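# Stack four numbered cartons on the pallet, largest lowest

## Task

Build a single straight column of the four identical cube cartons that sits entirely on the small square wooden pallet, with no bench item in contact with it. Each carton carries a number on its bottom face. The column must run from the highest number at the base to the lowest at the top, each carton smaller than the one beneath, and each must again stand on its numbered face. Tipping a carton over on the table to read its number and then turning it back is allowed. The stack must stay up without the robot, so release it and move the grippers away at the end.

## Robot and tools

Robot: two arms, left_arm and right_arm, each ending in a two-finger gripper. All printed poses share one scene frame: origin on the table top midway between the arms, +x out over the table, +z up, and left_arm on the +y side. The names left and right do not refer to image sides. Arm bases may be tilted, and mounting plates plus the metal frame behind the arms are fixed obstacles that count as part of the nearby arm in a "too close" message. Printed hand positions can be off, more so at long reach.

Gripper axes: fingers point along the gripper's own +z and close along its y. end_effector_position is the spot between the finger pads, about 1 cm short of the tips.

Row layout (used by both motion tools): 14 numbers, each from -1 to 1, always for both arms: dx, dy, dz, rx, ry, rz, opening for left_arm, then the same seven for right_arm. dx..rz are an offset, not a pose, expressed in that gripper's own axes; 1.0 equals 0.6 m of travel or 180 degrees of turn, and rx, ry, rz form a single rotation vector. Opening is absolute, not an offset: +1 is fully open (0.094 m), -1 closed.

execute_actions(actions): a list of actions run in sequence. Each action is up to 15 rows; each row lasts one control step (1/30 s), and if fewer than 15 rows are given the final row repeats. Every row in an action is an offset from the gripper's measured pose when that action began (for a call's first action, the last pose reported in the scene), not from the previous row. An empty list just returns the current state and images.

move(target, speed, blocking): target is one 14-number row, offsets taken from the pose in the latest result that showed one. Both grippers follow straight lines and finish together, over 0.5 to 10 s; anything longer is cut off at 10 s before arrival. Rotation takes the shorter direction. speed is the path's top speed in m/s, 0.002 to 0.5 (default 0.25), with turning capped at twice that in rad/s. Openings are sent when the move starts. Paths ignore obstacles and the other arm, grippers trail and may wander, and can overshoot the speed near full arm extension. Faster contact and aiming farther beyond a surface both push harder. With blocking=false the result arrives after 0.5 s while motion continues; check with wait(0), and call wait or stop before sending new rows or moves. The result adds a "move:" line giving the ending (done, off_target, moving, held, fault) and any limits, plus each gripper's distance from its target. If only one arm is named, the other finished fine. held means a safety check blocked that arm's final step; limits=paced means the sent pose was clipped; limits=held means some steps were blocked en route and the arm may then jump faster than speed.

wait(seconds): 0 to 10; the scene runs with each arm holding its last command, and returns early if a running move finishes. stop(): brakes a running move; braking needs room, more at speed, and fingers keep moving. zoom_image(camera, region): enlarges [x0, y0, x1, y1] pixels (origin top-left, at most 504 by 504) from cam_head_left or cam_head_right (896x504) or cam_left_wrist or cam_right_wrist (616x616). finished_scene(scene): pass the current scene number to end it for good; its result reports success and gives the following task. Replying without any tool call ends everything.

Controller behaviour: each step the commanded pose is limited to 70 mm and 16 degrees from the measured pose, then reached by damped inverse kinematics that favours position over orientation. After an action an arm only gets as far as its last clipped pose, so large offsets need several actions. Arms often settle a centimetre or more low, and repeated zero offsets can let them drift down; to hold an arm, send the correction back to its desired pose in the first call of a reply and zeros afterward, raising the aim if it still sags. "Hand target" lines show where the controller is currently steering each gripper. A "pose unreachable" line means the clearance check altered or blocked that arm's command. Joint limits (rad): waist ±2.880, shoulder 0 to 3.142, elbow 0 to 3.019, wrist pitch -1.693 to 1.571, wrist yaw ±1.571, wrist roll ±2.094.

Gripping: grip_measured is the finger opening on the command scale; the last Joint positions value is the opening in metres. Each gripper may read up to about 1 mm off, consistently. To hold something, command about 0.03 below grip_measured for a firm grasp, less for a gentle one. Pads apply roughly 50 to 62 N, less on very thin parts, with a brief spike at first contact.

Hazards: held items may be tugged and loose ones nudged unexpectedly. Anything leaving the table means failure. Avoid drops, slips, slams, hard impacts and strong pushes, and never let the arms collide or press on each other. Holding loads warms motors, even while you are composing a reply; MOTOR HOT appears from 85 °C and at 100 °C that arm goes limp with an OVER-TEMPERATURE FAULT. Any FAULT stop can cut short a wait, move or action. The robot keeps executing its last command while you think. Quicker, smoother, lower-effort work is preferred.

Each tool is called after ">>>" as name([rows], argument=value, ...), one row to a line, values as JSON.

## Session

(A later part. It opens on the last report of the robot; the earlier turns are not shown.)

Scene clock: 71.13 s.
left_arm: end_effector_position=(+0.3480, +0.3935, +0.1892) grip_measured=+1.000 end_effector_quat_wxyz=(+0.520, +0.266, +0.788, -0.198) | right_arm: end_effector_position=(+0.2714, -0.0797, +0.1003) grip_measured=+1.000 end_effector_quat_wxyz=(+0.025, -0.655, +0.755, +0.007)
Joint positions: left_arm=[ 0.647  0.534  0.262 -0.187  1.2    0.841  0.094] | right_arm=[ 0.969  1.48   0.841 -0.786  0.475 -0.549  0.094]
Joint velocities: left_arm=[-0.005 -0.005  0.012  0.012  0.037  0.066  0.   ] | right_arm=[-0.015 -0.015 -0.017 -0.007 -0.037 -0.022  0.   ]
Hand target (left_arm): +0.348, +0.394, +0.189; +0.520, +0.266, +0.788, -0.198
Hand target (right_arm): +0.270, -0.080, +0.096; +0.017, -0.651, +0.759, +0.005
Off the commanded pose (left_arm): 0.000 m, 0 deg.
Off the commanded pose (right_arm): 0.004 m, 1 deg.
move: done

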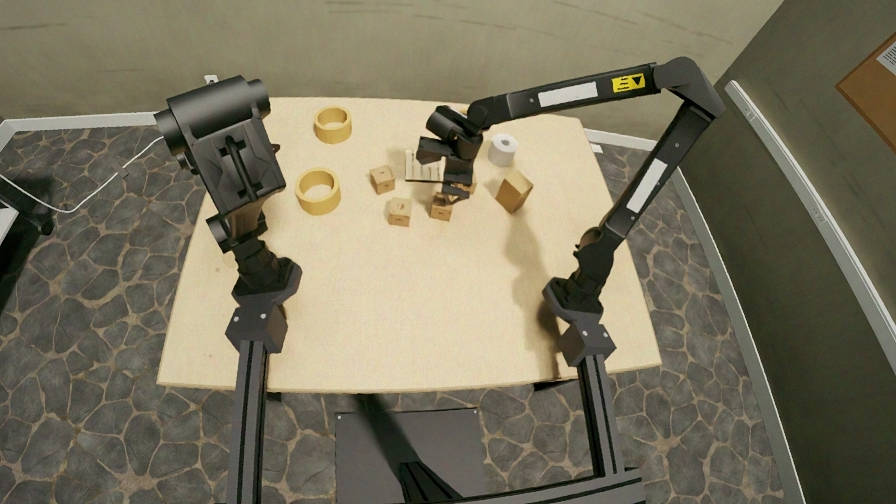

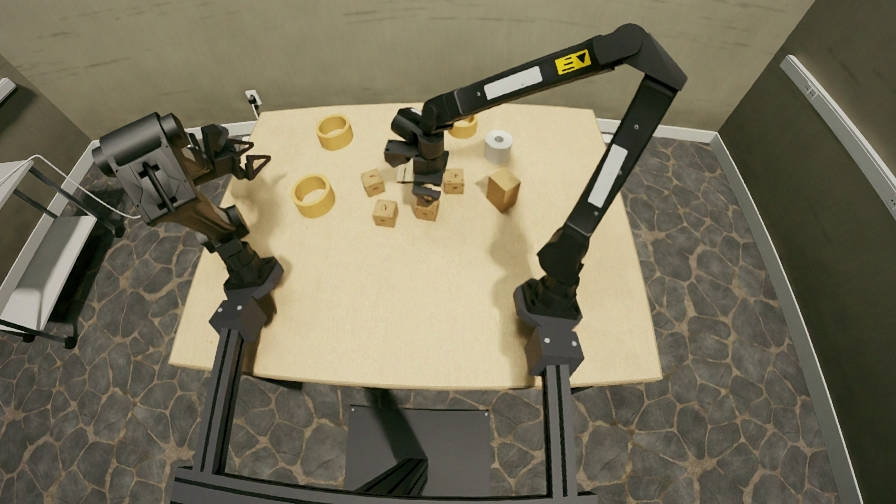

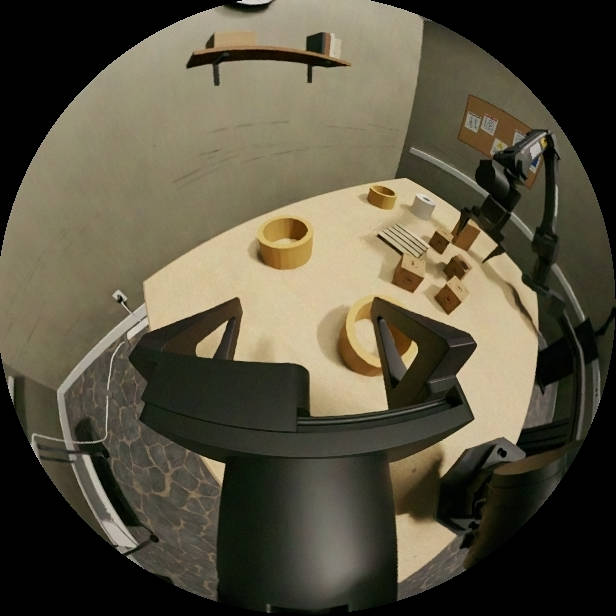

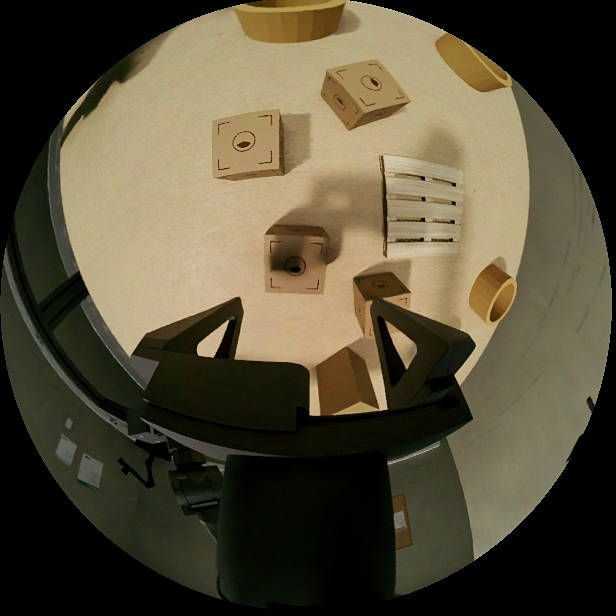

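>>> move(target=[0,0,0,0,0,0,1,-0.01,0.025,0.135,0,0.02,0,0.7], speed=0.08)

Scene clock: 72.63 s.
left_arm: end_effector_position=(+0.3480, +0.3935, +0.1892) grip_measured=+1.000 end_effector_quat_wxyz=(+0.520, +0.266, +0.788, -0.198) | right_arm: end_effector_position=(+0.2625, -0.0630, +0.0299) grip_measured=+0.702 end_effector_quat_wxyz=(+0.011, -0.652, +0.758, -0.009)
Joint positions: left_arm=[ 0.647  0.534  0.262 -0.187  1.2    0.841  0.094] | right_arm=[ 0.936  1.676  0.833 -0.604  0.499 -0.56   0.08 ]
Joint velocities: left_arm=[-0.015 -0.005 -0.002 -0.002  0.022 -0.007  0.   ] | right_arm=[-0.015  0.005  0.017 -0.012  0.037 -0.007 -0.002]
Hand target (left_arm): +0.348, +0.394, +0.189; +0.520, +0.266, +0.788, -0.198
Hand target (right_arm): +0.261, -0.069, +0.020; +0.001, -0.654, +0.756, -0.013
Off the commanded pose (left_arm): 0.000 m, 0 deg.
Off the commanded pose (right_arm): 0.012 m, 1 deg.
move: off_target (right_arm)

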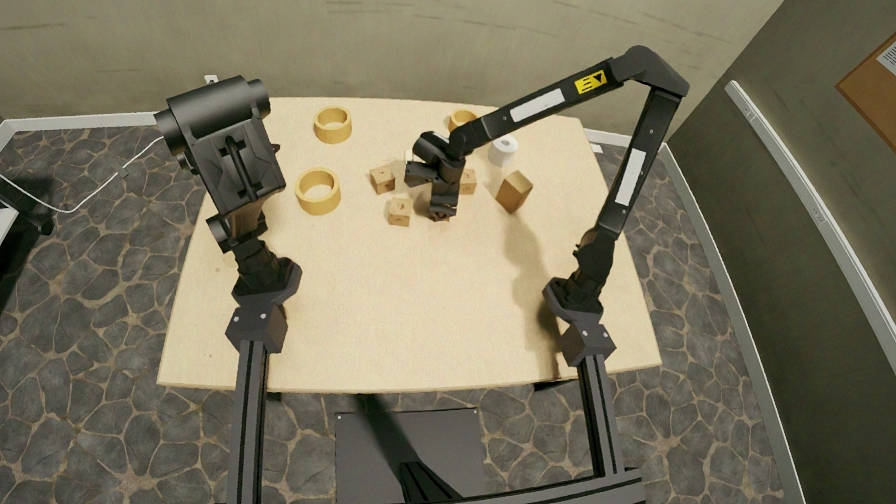

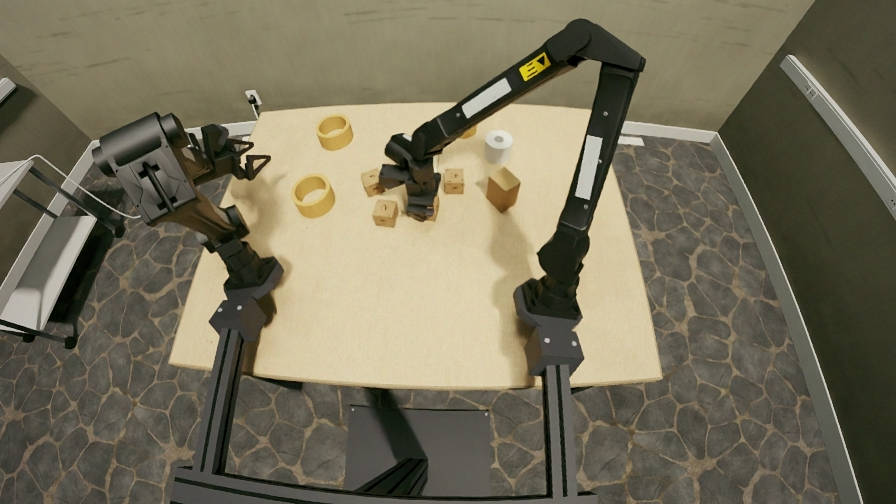

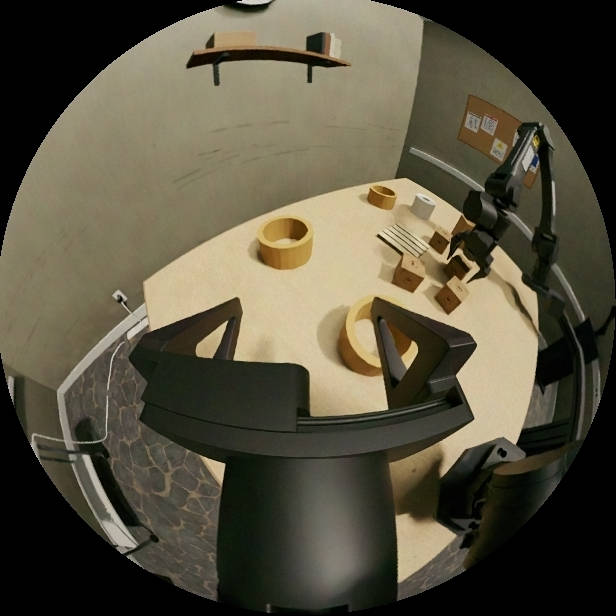

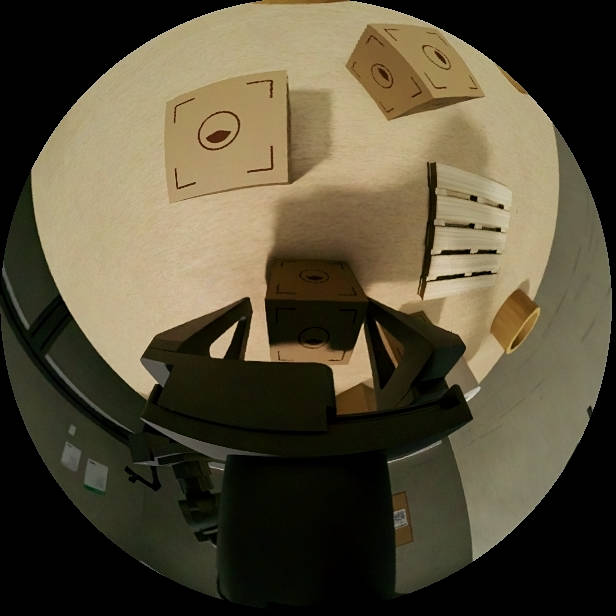

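>>> execute_actions([
  [[0,0,0,0,0,0,1,0,0,0,0,0,0,0.09]],
  [[0,0,0,0,0,0,1,0,0,-0.11,0,0,0,0.09]],
  [[0,0,0,0,0,0,1,0,0,0,0,0,0,0.09]],
])

>>> move(target=[0,0,0,0,0,0,1,-0.1,-0.27,0,0,0,-0.045,0.09])

Scene clock: 74.87 s.
left_arm: end_effector_position=(+0.3480, +0.3935, +0.1892) grip_measured=+1.000 end_effector_quat_wxyz=(+0.520, +0.266, +0.788, -0.198) | right_arm: end_effector_position=(+0.2499, -0.0719, +0.0889) grip_measured=+0.131 end_effector_quat_wxyz=(-0.002, +0.661, -0.750, +0.011)
Joint positions: left_arm=[ 0.647  0.534  0.262 -0.187  1.2    0.841  0.094] | right_arm=[ 1.017  1.546  0.845 -0.811  0.506 -0.483  0.053]
Joint velocities: left_arm=[-0.005  0.005  0.007 -0.017 -0.007 -0.051  0.   ] | right_arm=[ 0.005 -0.005  0.007 -0.007  0.007 -0.037  0.001]
Hand target (left_arm): +0.348, +0.394, +0.189; +0.520, +0.266, +0.788, -0.198
Hand target (right_arm): +0.250, -0.072, +0.089; +0.002, -0.661, +0.750, -0.011
Off the commanded pose (left_arm): 0.000 m, 0 deg.
Off the commanded pose (right_arm): 0.000 m, 0 deg.

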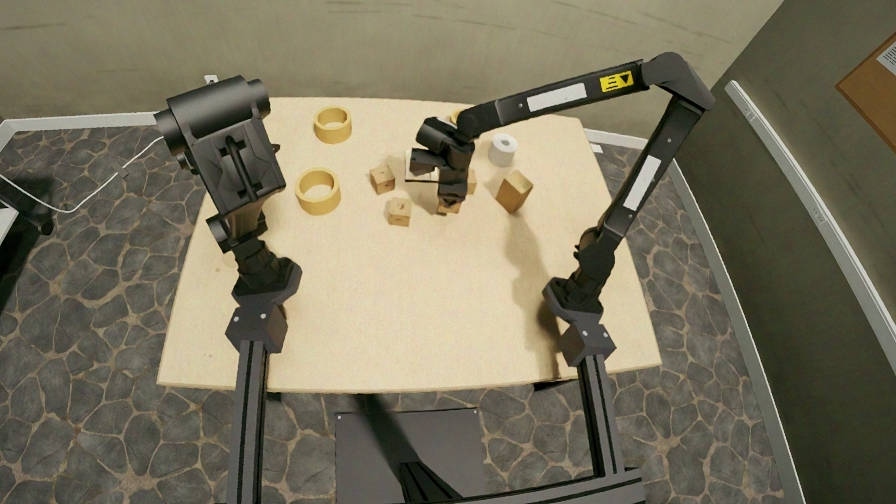

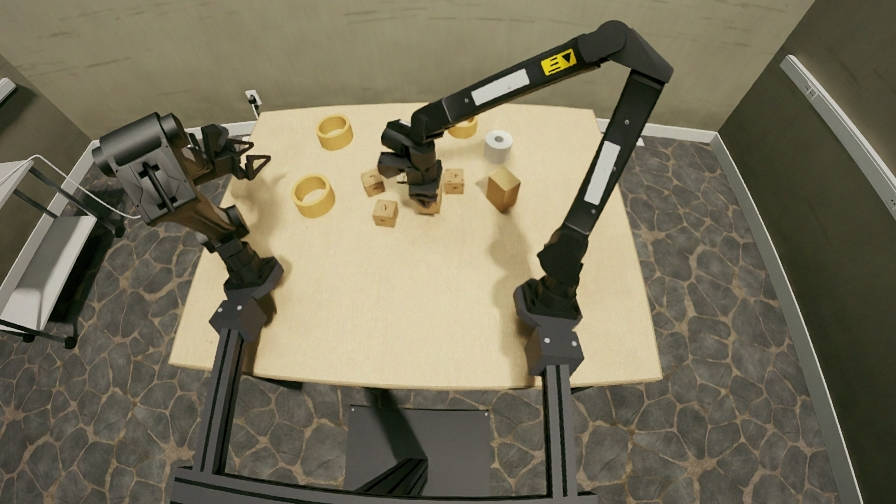

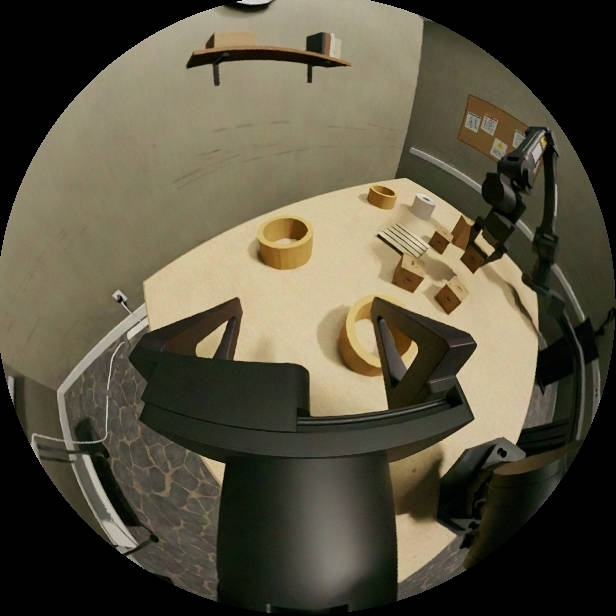

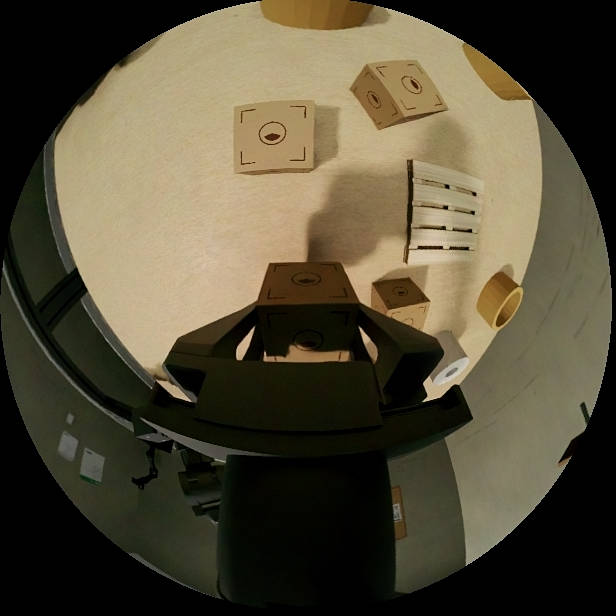

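Scene clock: 76.13 s.
left_arm: end_effector_position=(+0.3480, +0.3935, +0.1892) grip_measured=+1.000 end_effector_quat_wxyz=(+0.520, +0.266, +0.788, -0.198) | right_arm: end_effector_position=(+0.4072, -0.0380, +0.0972) grip_measured=+0.131 end_effector_quat_wxyz=(-0.003, +0.710, -0.704, +0.010)
Joint positions: left_arm=[ 0.647  0.534  0.262 -0.187  1.2    0.841  0.094] | right_arm=[ 0.829  1.714  1.263 -0.955  0.482 -0.833  0.053]
Joint velocities: left_arm=[-0.015 -0.005  0.002 -0.002 -0.022  0.022  0.   ] | right_arm=[-0.005 -0.005  0.007  0.007 -0.051  0.007 -0.   ]
Hand target (left_arm): +0.348, +0.394, +0.189; +0.520, +0.266, +0.788, -0.198
Hand target (right_arm): +0.418, -0.033, +0.095; -0.003, +0.713, -0.701, +0.009
Off the commanded pose (left_arm): 0.000 m, 0 deg.
Off the commanded pose (right_arm): 0.014 m, 0 deg.
move: off_target (right_arm)

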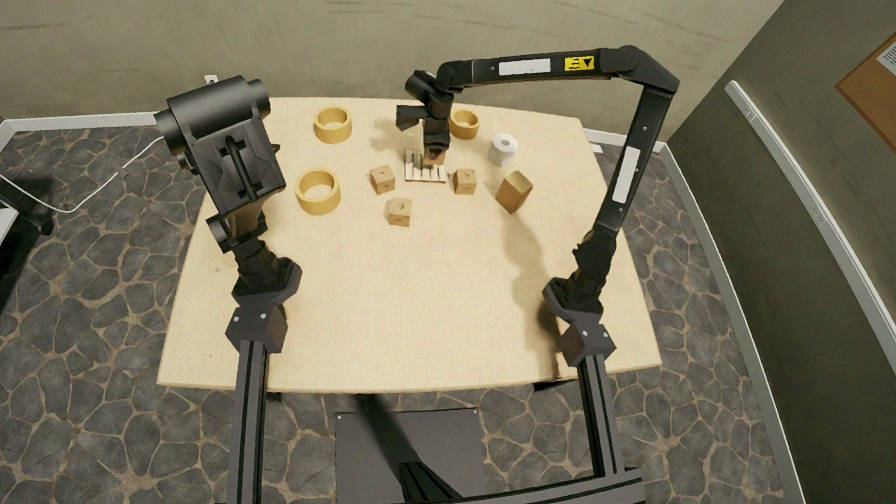

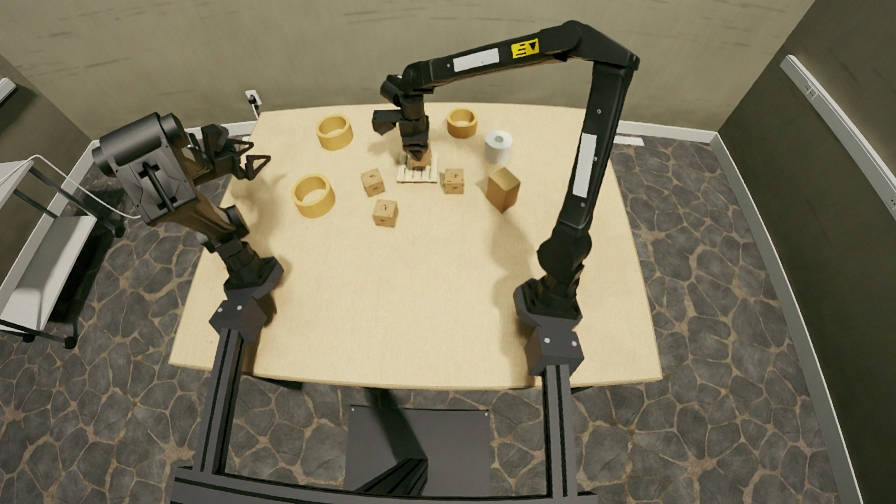

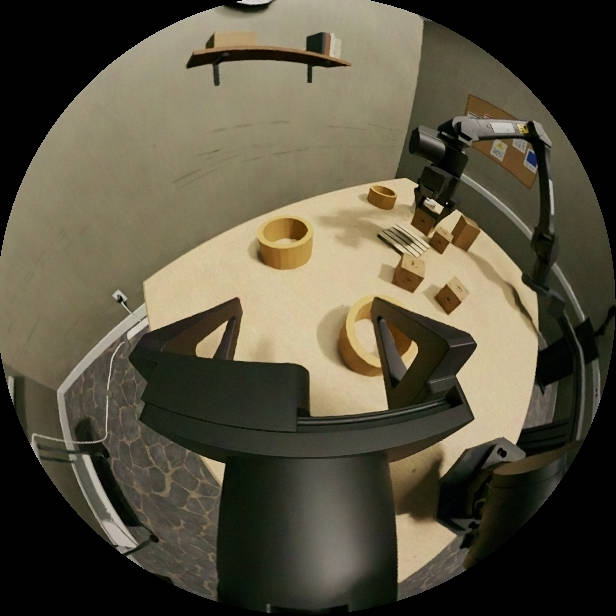

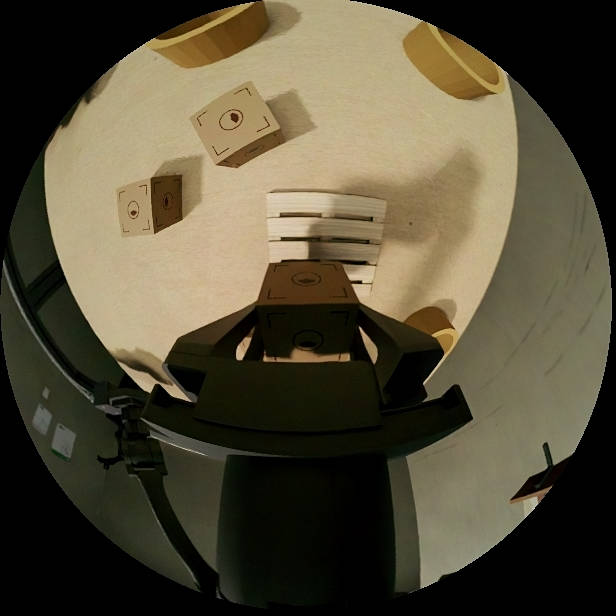

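>>> move(target=[0,0,0,0,0,0,1,-0.035,-0.035,0.07,0,0,0,0.09], speed=0.07)

Scene clock: 77.47 s.
left_arm: end_effector_position=(+0.3480, +0.3935, +0.1892) grip_measured=+1.000 end_effector_quat_wxyz=(+0.520, +0.266, +0.788, -0.198) | right_arm: end_effector_position=(+0.4113, -0.0239, +0.0581) grip_measured=+0.131 end_effector_quat_wxyz=(+0.006, +0.714, -0.700, +0.009)
Joint positions: left_arm=[ 0.647  0.534  0.262 -0.187  1.2    0.841  0.094] | right_arm=[ 0.808  1.808  1.292 -0.9    0.478 -0.858  0.053]
Joint velocities: left_arm=[-0.005  0.005 -0.002  0.012  0.037 -0.022  0.   ] | right_arm=[-0.015  0.015 -0.007 -0.012  0.037  0.007  0.   ]
Hand target (left_arm): +0.348, +0.394, +0.189; +0.520, +0.266, +0.788, -0.198
Hand target (right_arm): +0.429, -0.018, +0.056; -0.003, +0.710, -0.704, +0.010
Off the commanded pose (left_arm): 0.000 m, 0 deg.
Off the commanded pose (right_arm): 0.019 m, 1 deg.
move: off_target (right_arm)

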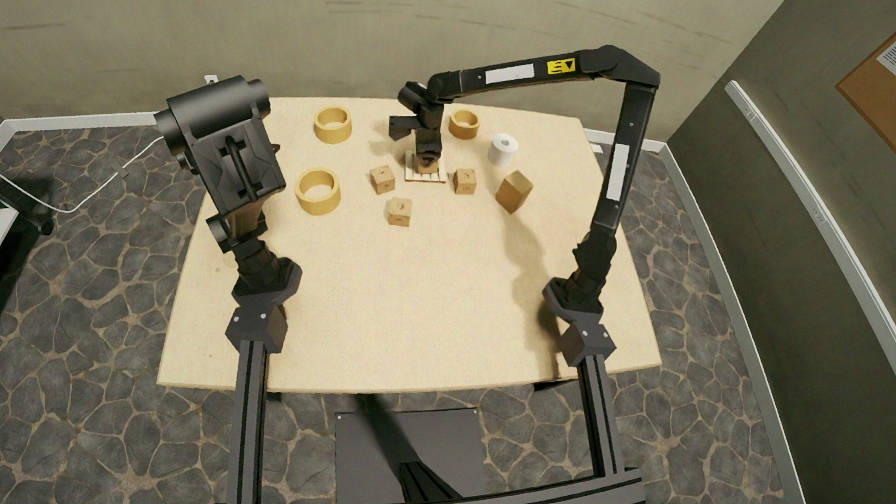

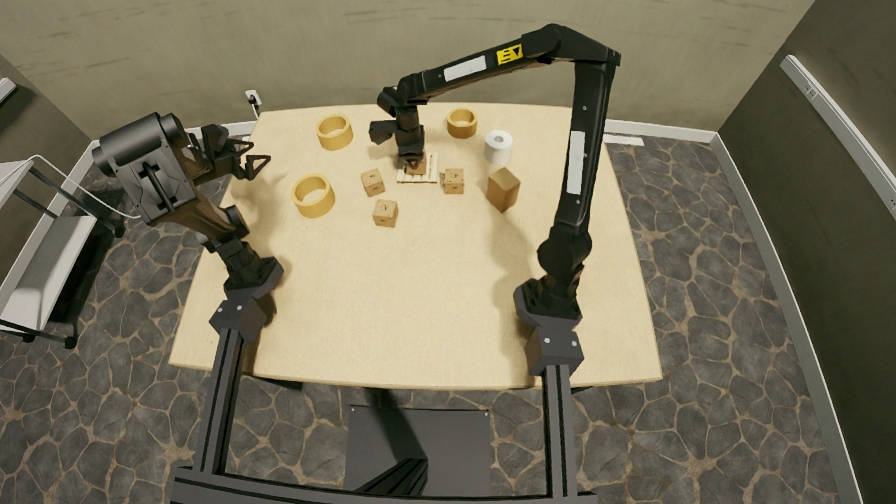

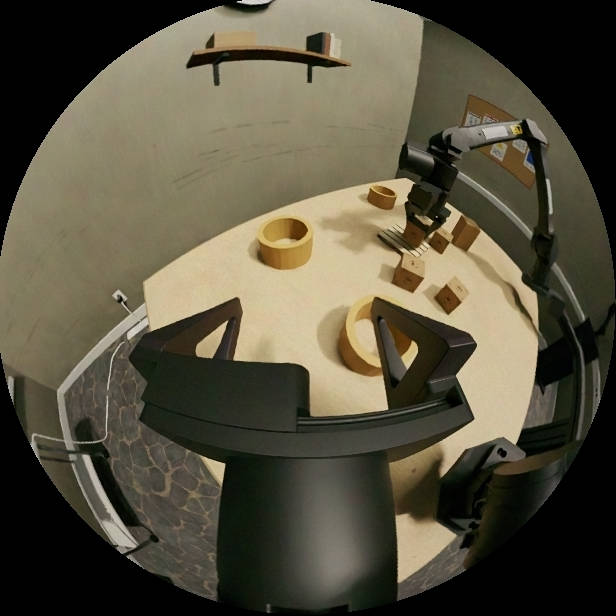

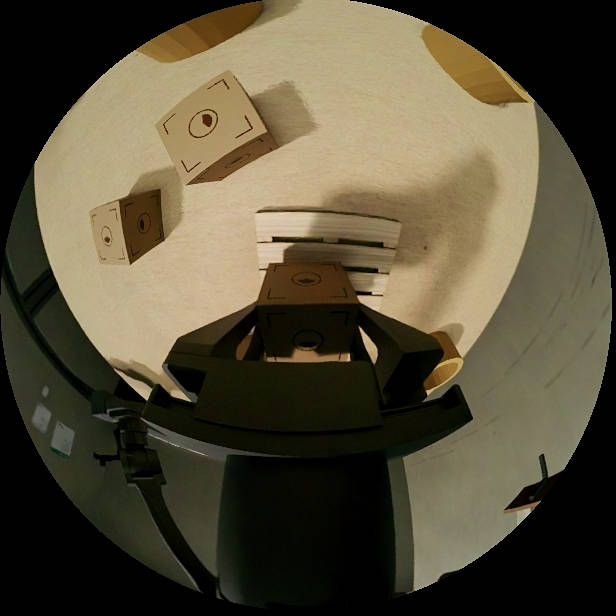

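>>> move(target=[0,0,0,0,0,0,1,-0.01,-0.05,0.0,0,0,0,0.09], speed=0.07)

>>> move(target=[0,0,0,0,0,0,1,0,-0.02,0.03,0,0,0,0.09], speed=0.05)

Scene clock: 78.50 s.
left_arm: end_effector_position=(+0.3480, +0.3935, +0.1892) grip_measured=+1.000 end_effector_quat_wxyz=(+0.520, +0.266, +0.788, -0.198) | right_arm: end_effector_position=(+0.4288, -0.0202, +0.0651) grip_measured=+0.131 end_effector_quat_wxyz=(+0.003, +0.714, -0.700, +0.009)
Joint positions: left_arm=[ 0.647  0.534  0.262 -0.187  1.2    0.841  0.094] | right_arm=[ 0.799  1.82   1.347 -0.931  0.476 -0.87   0.053]
Joint velocities: left_arm=[-0.015 -0.005 -0.017 -0.022  0.037 -0.037  0.   ] | right_arm=[ 0.015  0.015 -0.012  0.012  0.037 -0.022  0.001]
Hand target (left_arm): +0.348, +0.394, +0.189; +0.520, +0.266, +0.788, -0.198
Hand target (right_arm): +0.441, -0.018, +0.059; +0.005, +0.714, -0.700, +0.009
Off the commanded pose (left_arm): 0.000 m, 0 deg.
Off the commanded pose (right_arm): 0.015 m, 0 deg.
move: off_target (right_arm)

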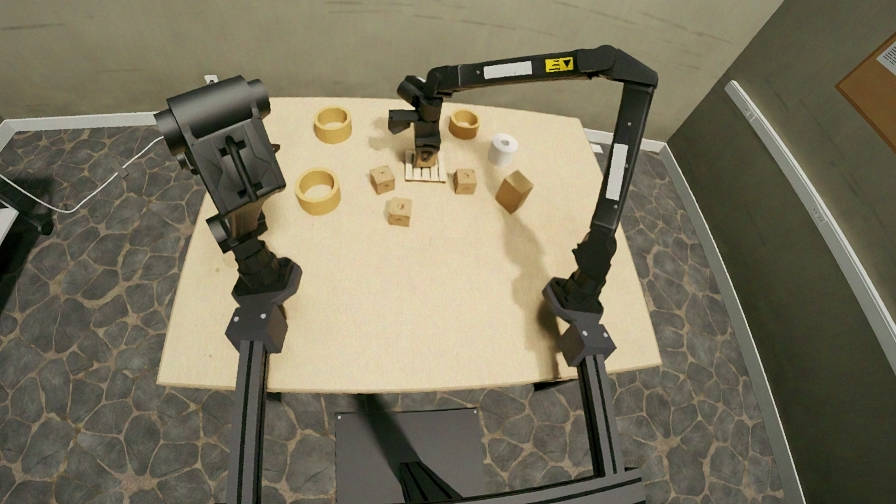

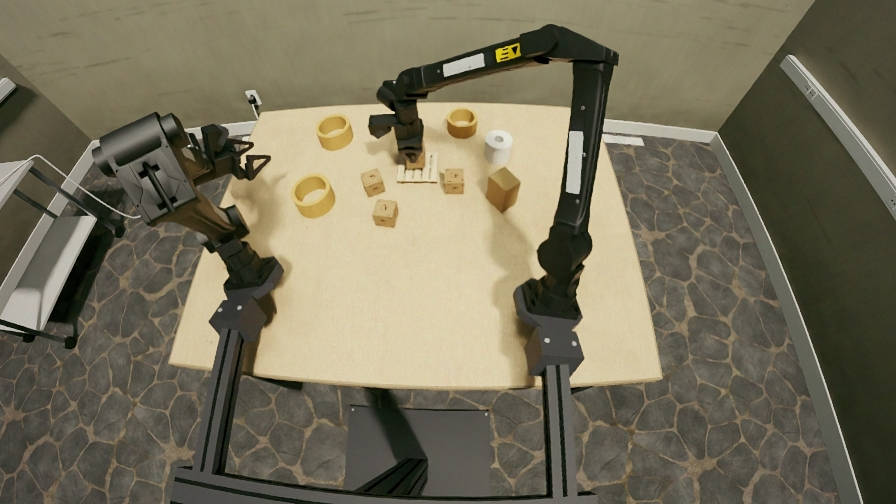

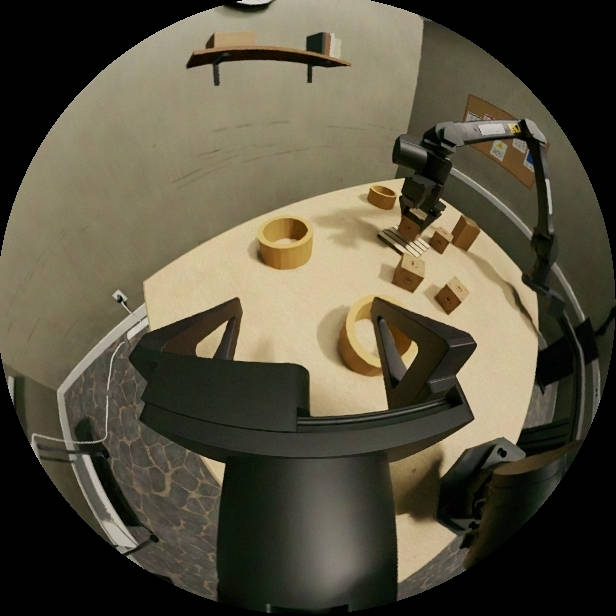

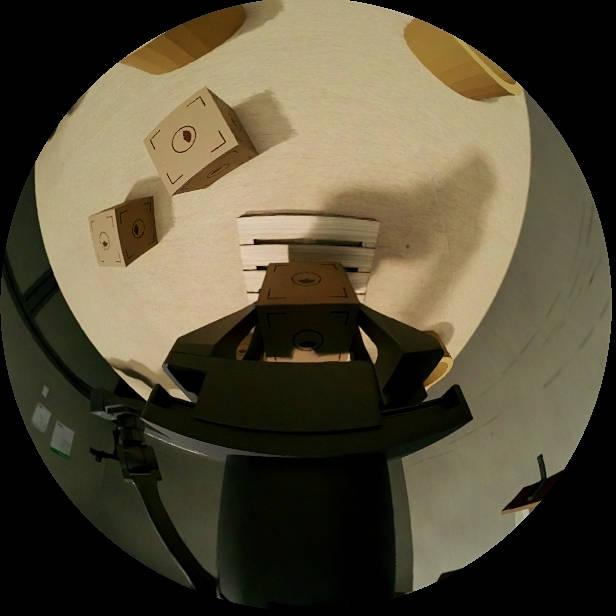

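Scene clock: 79.37 s.
left_arm: end_effector_position=(+0.3480, +0.3935, +0.1892) grip_measured=+1.000 end_effector_quat_wxyz=(+0.520, +0.266, +0.788, -0.198) | right_arm: end_effector_position=(+0.4332, -0.0222, +0.0573) grip_measured=+0.131 end_effector_quat_wxyz=(+0.002, +0.714, -0.700, +0.008)
Joint positions: left_arm=[ 0.647  0.534  0.262 -0.187  1.2    0.841  0.094] | right_arm=[ 0.785  1.83   1.347 -0.911  0.473 -0.887  0.053]
Joint velocities: left_arm=[-0.005  0.005  0.002  0.007 -0.022 -0.007  0.   ] | right_arm=[-0.015  0.005  0.002  0.007  0.007 -0.095 -0.001]
Hand target (left_arm): +0.348, +0.394, +0.189; +0.520, +0.266, +0.788, -0.198
Hand target (right_arm): +0.441, -0.021, +0.048; +0.003, +0.714, -0.700, +0.008
Off the commanded pose (left_arm): 0.000 m, 0 deg.
Off the commanded pose (right_arm): 0.013 m, 0 deg.
move: off_target (right_arm)

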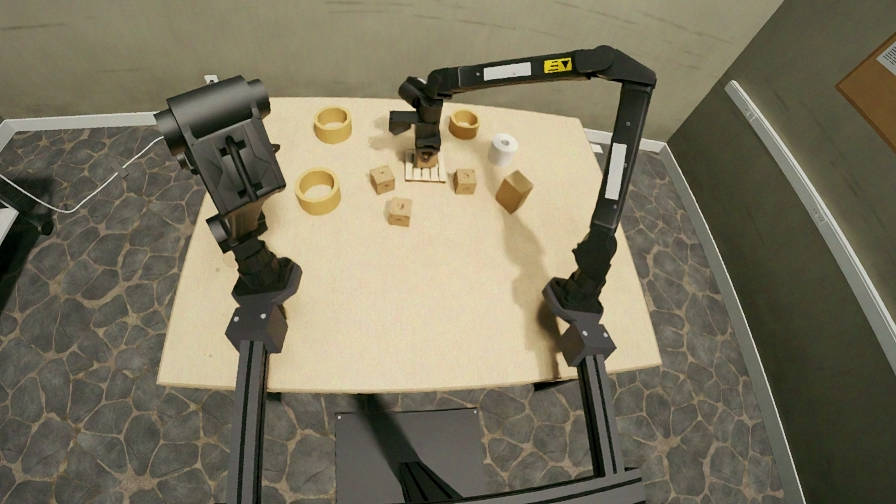

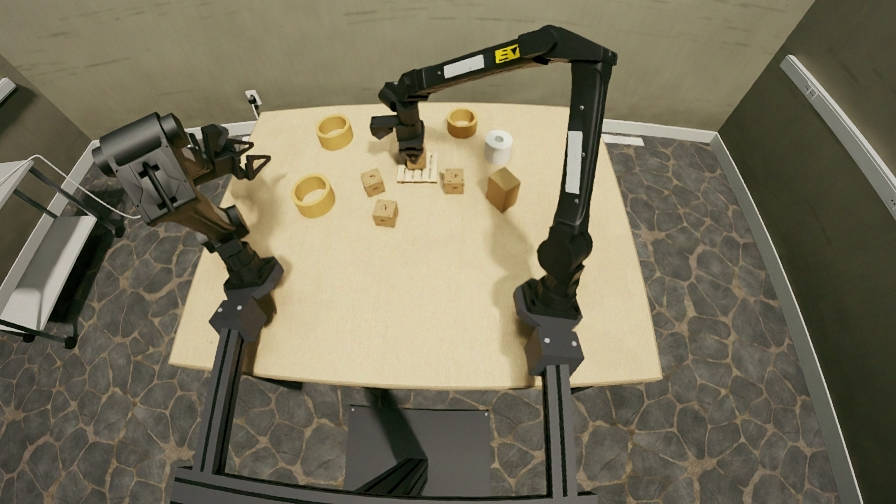

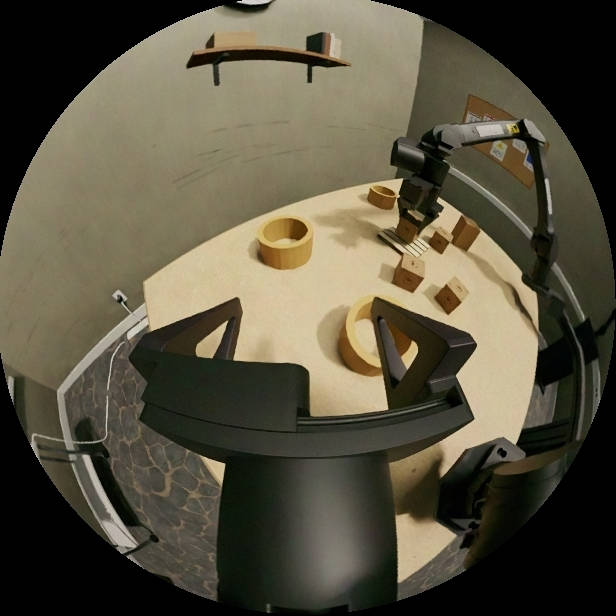

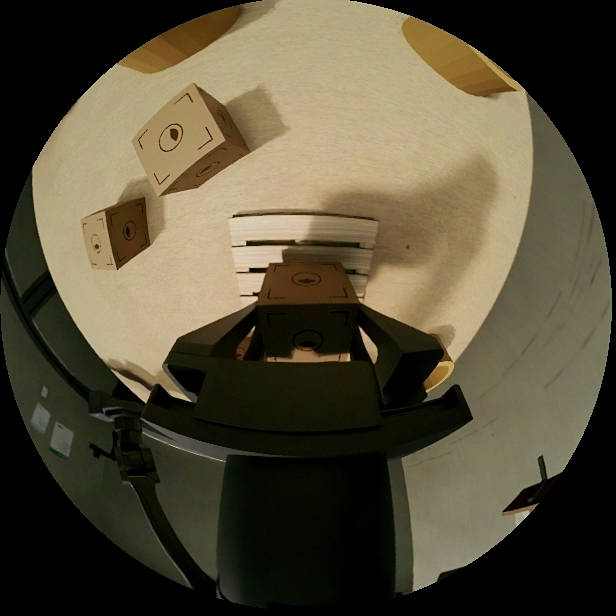

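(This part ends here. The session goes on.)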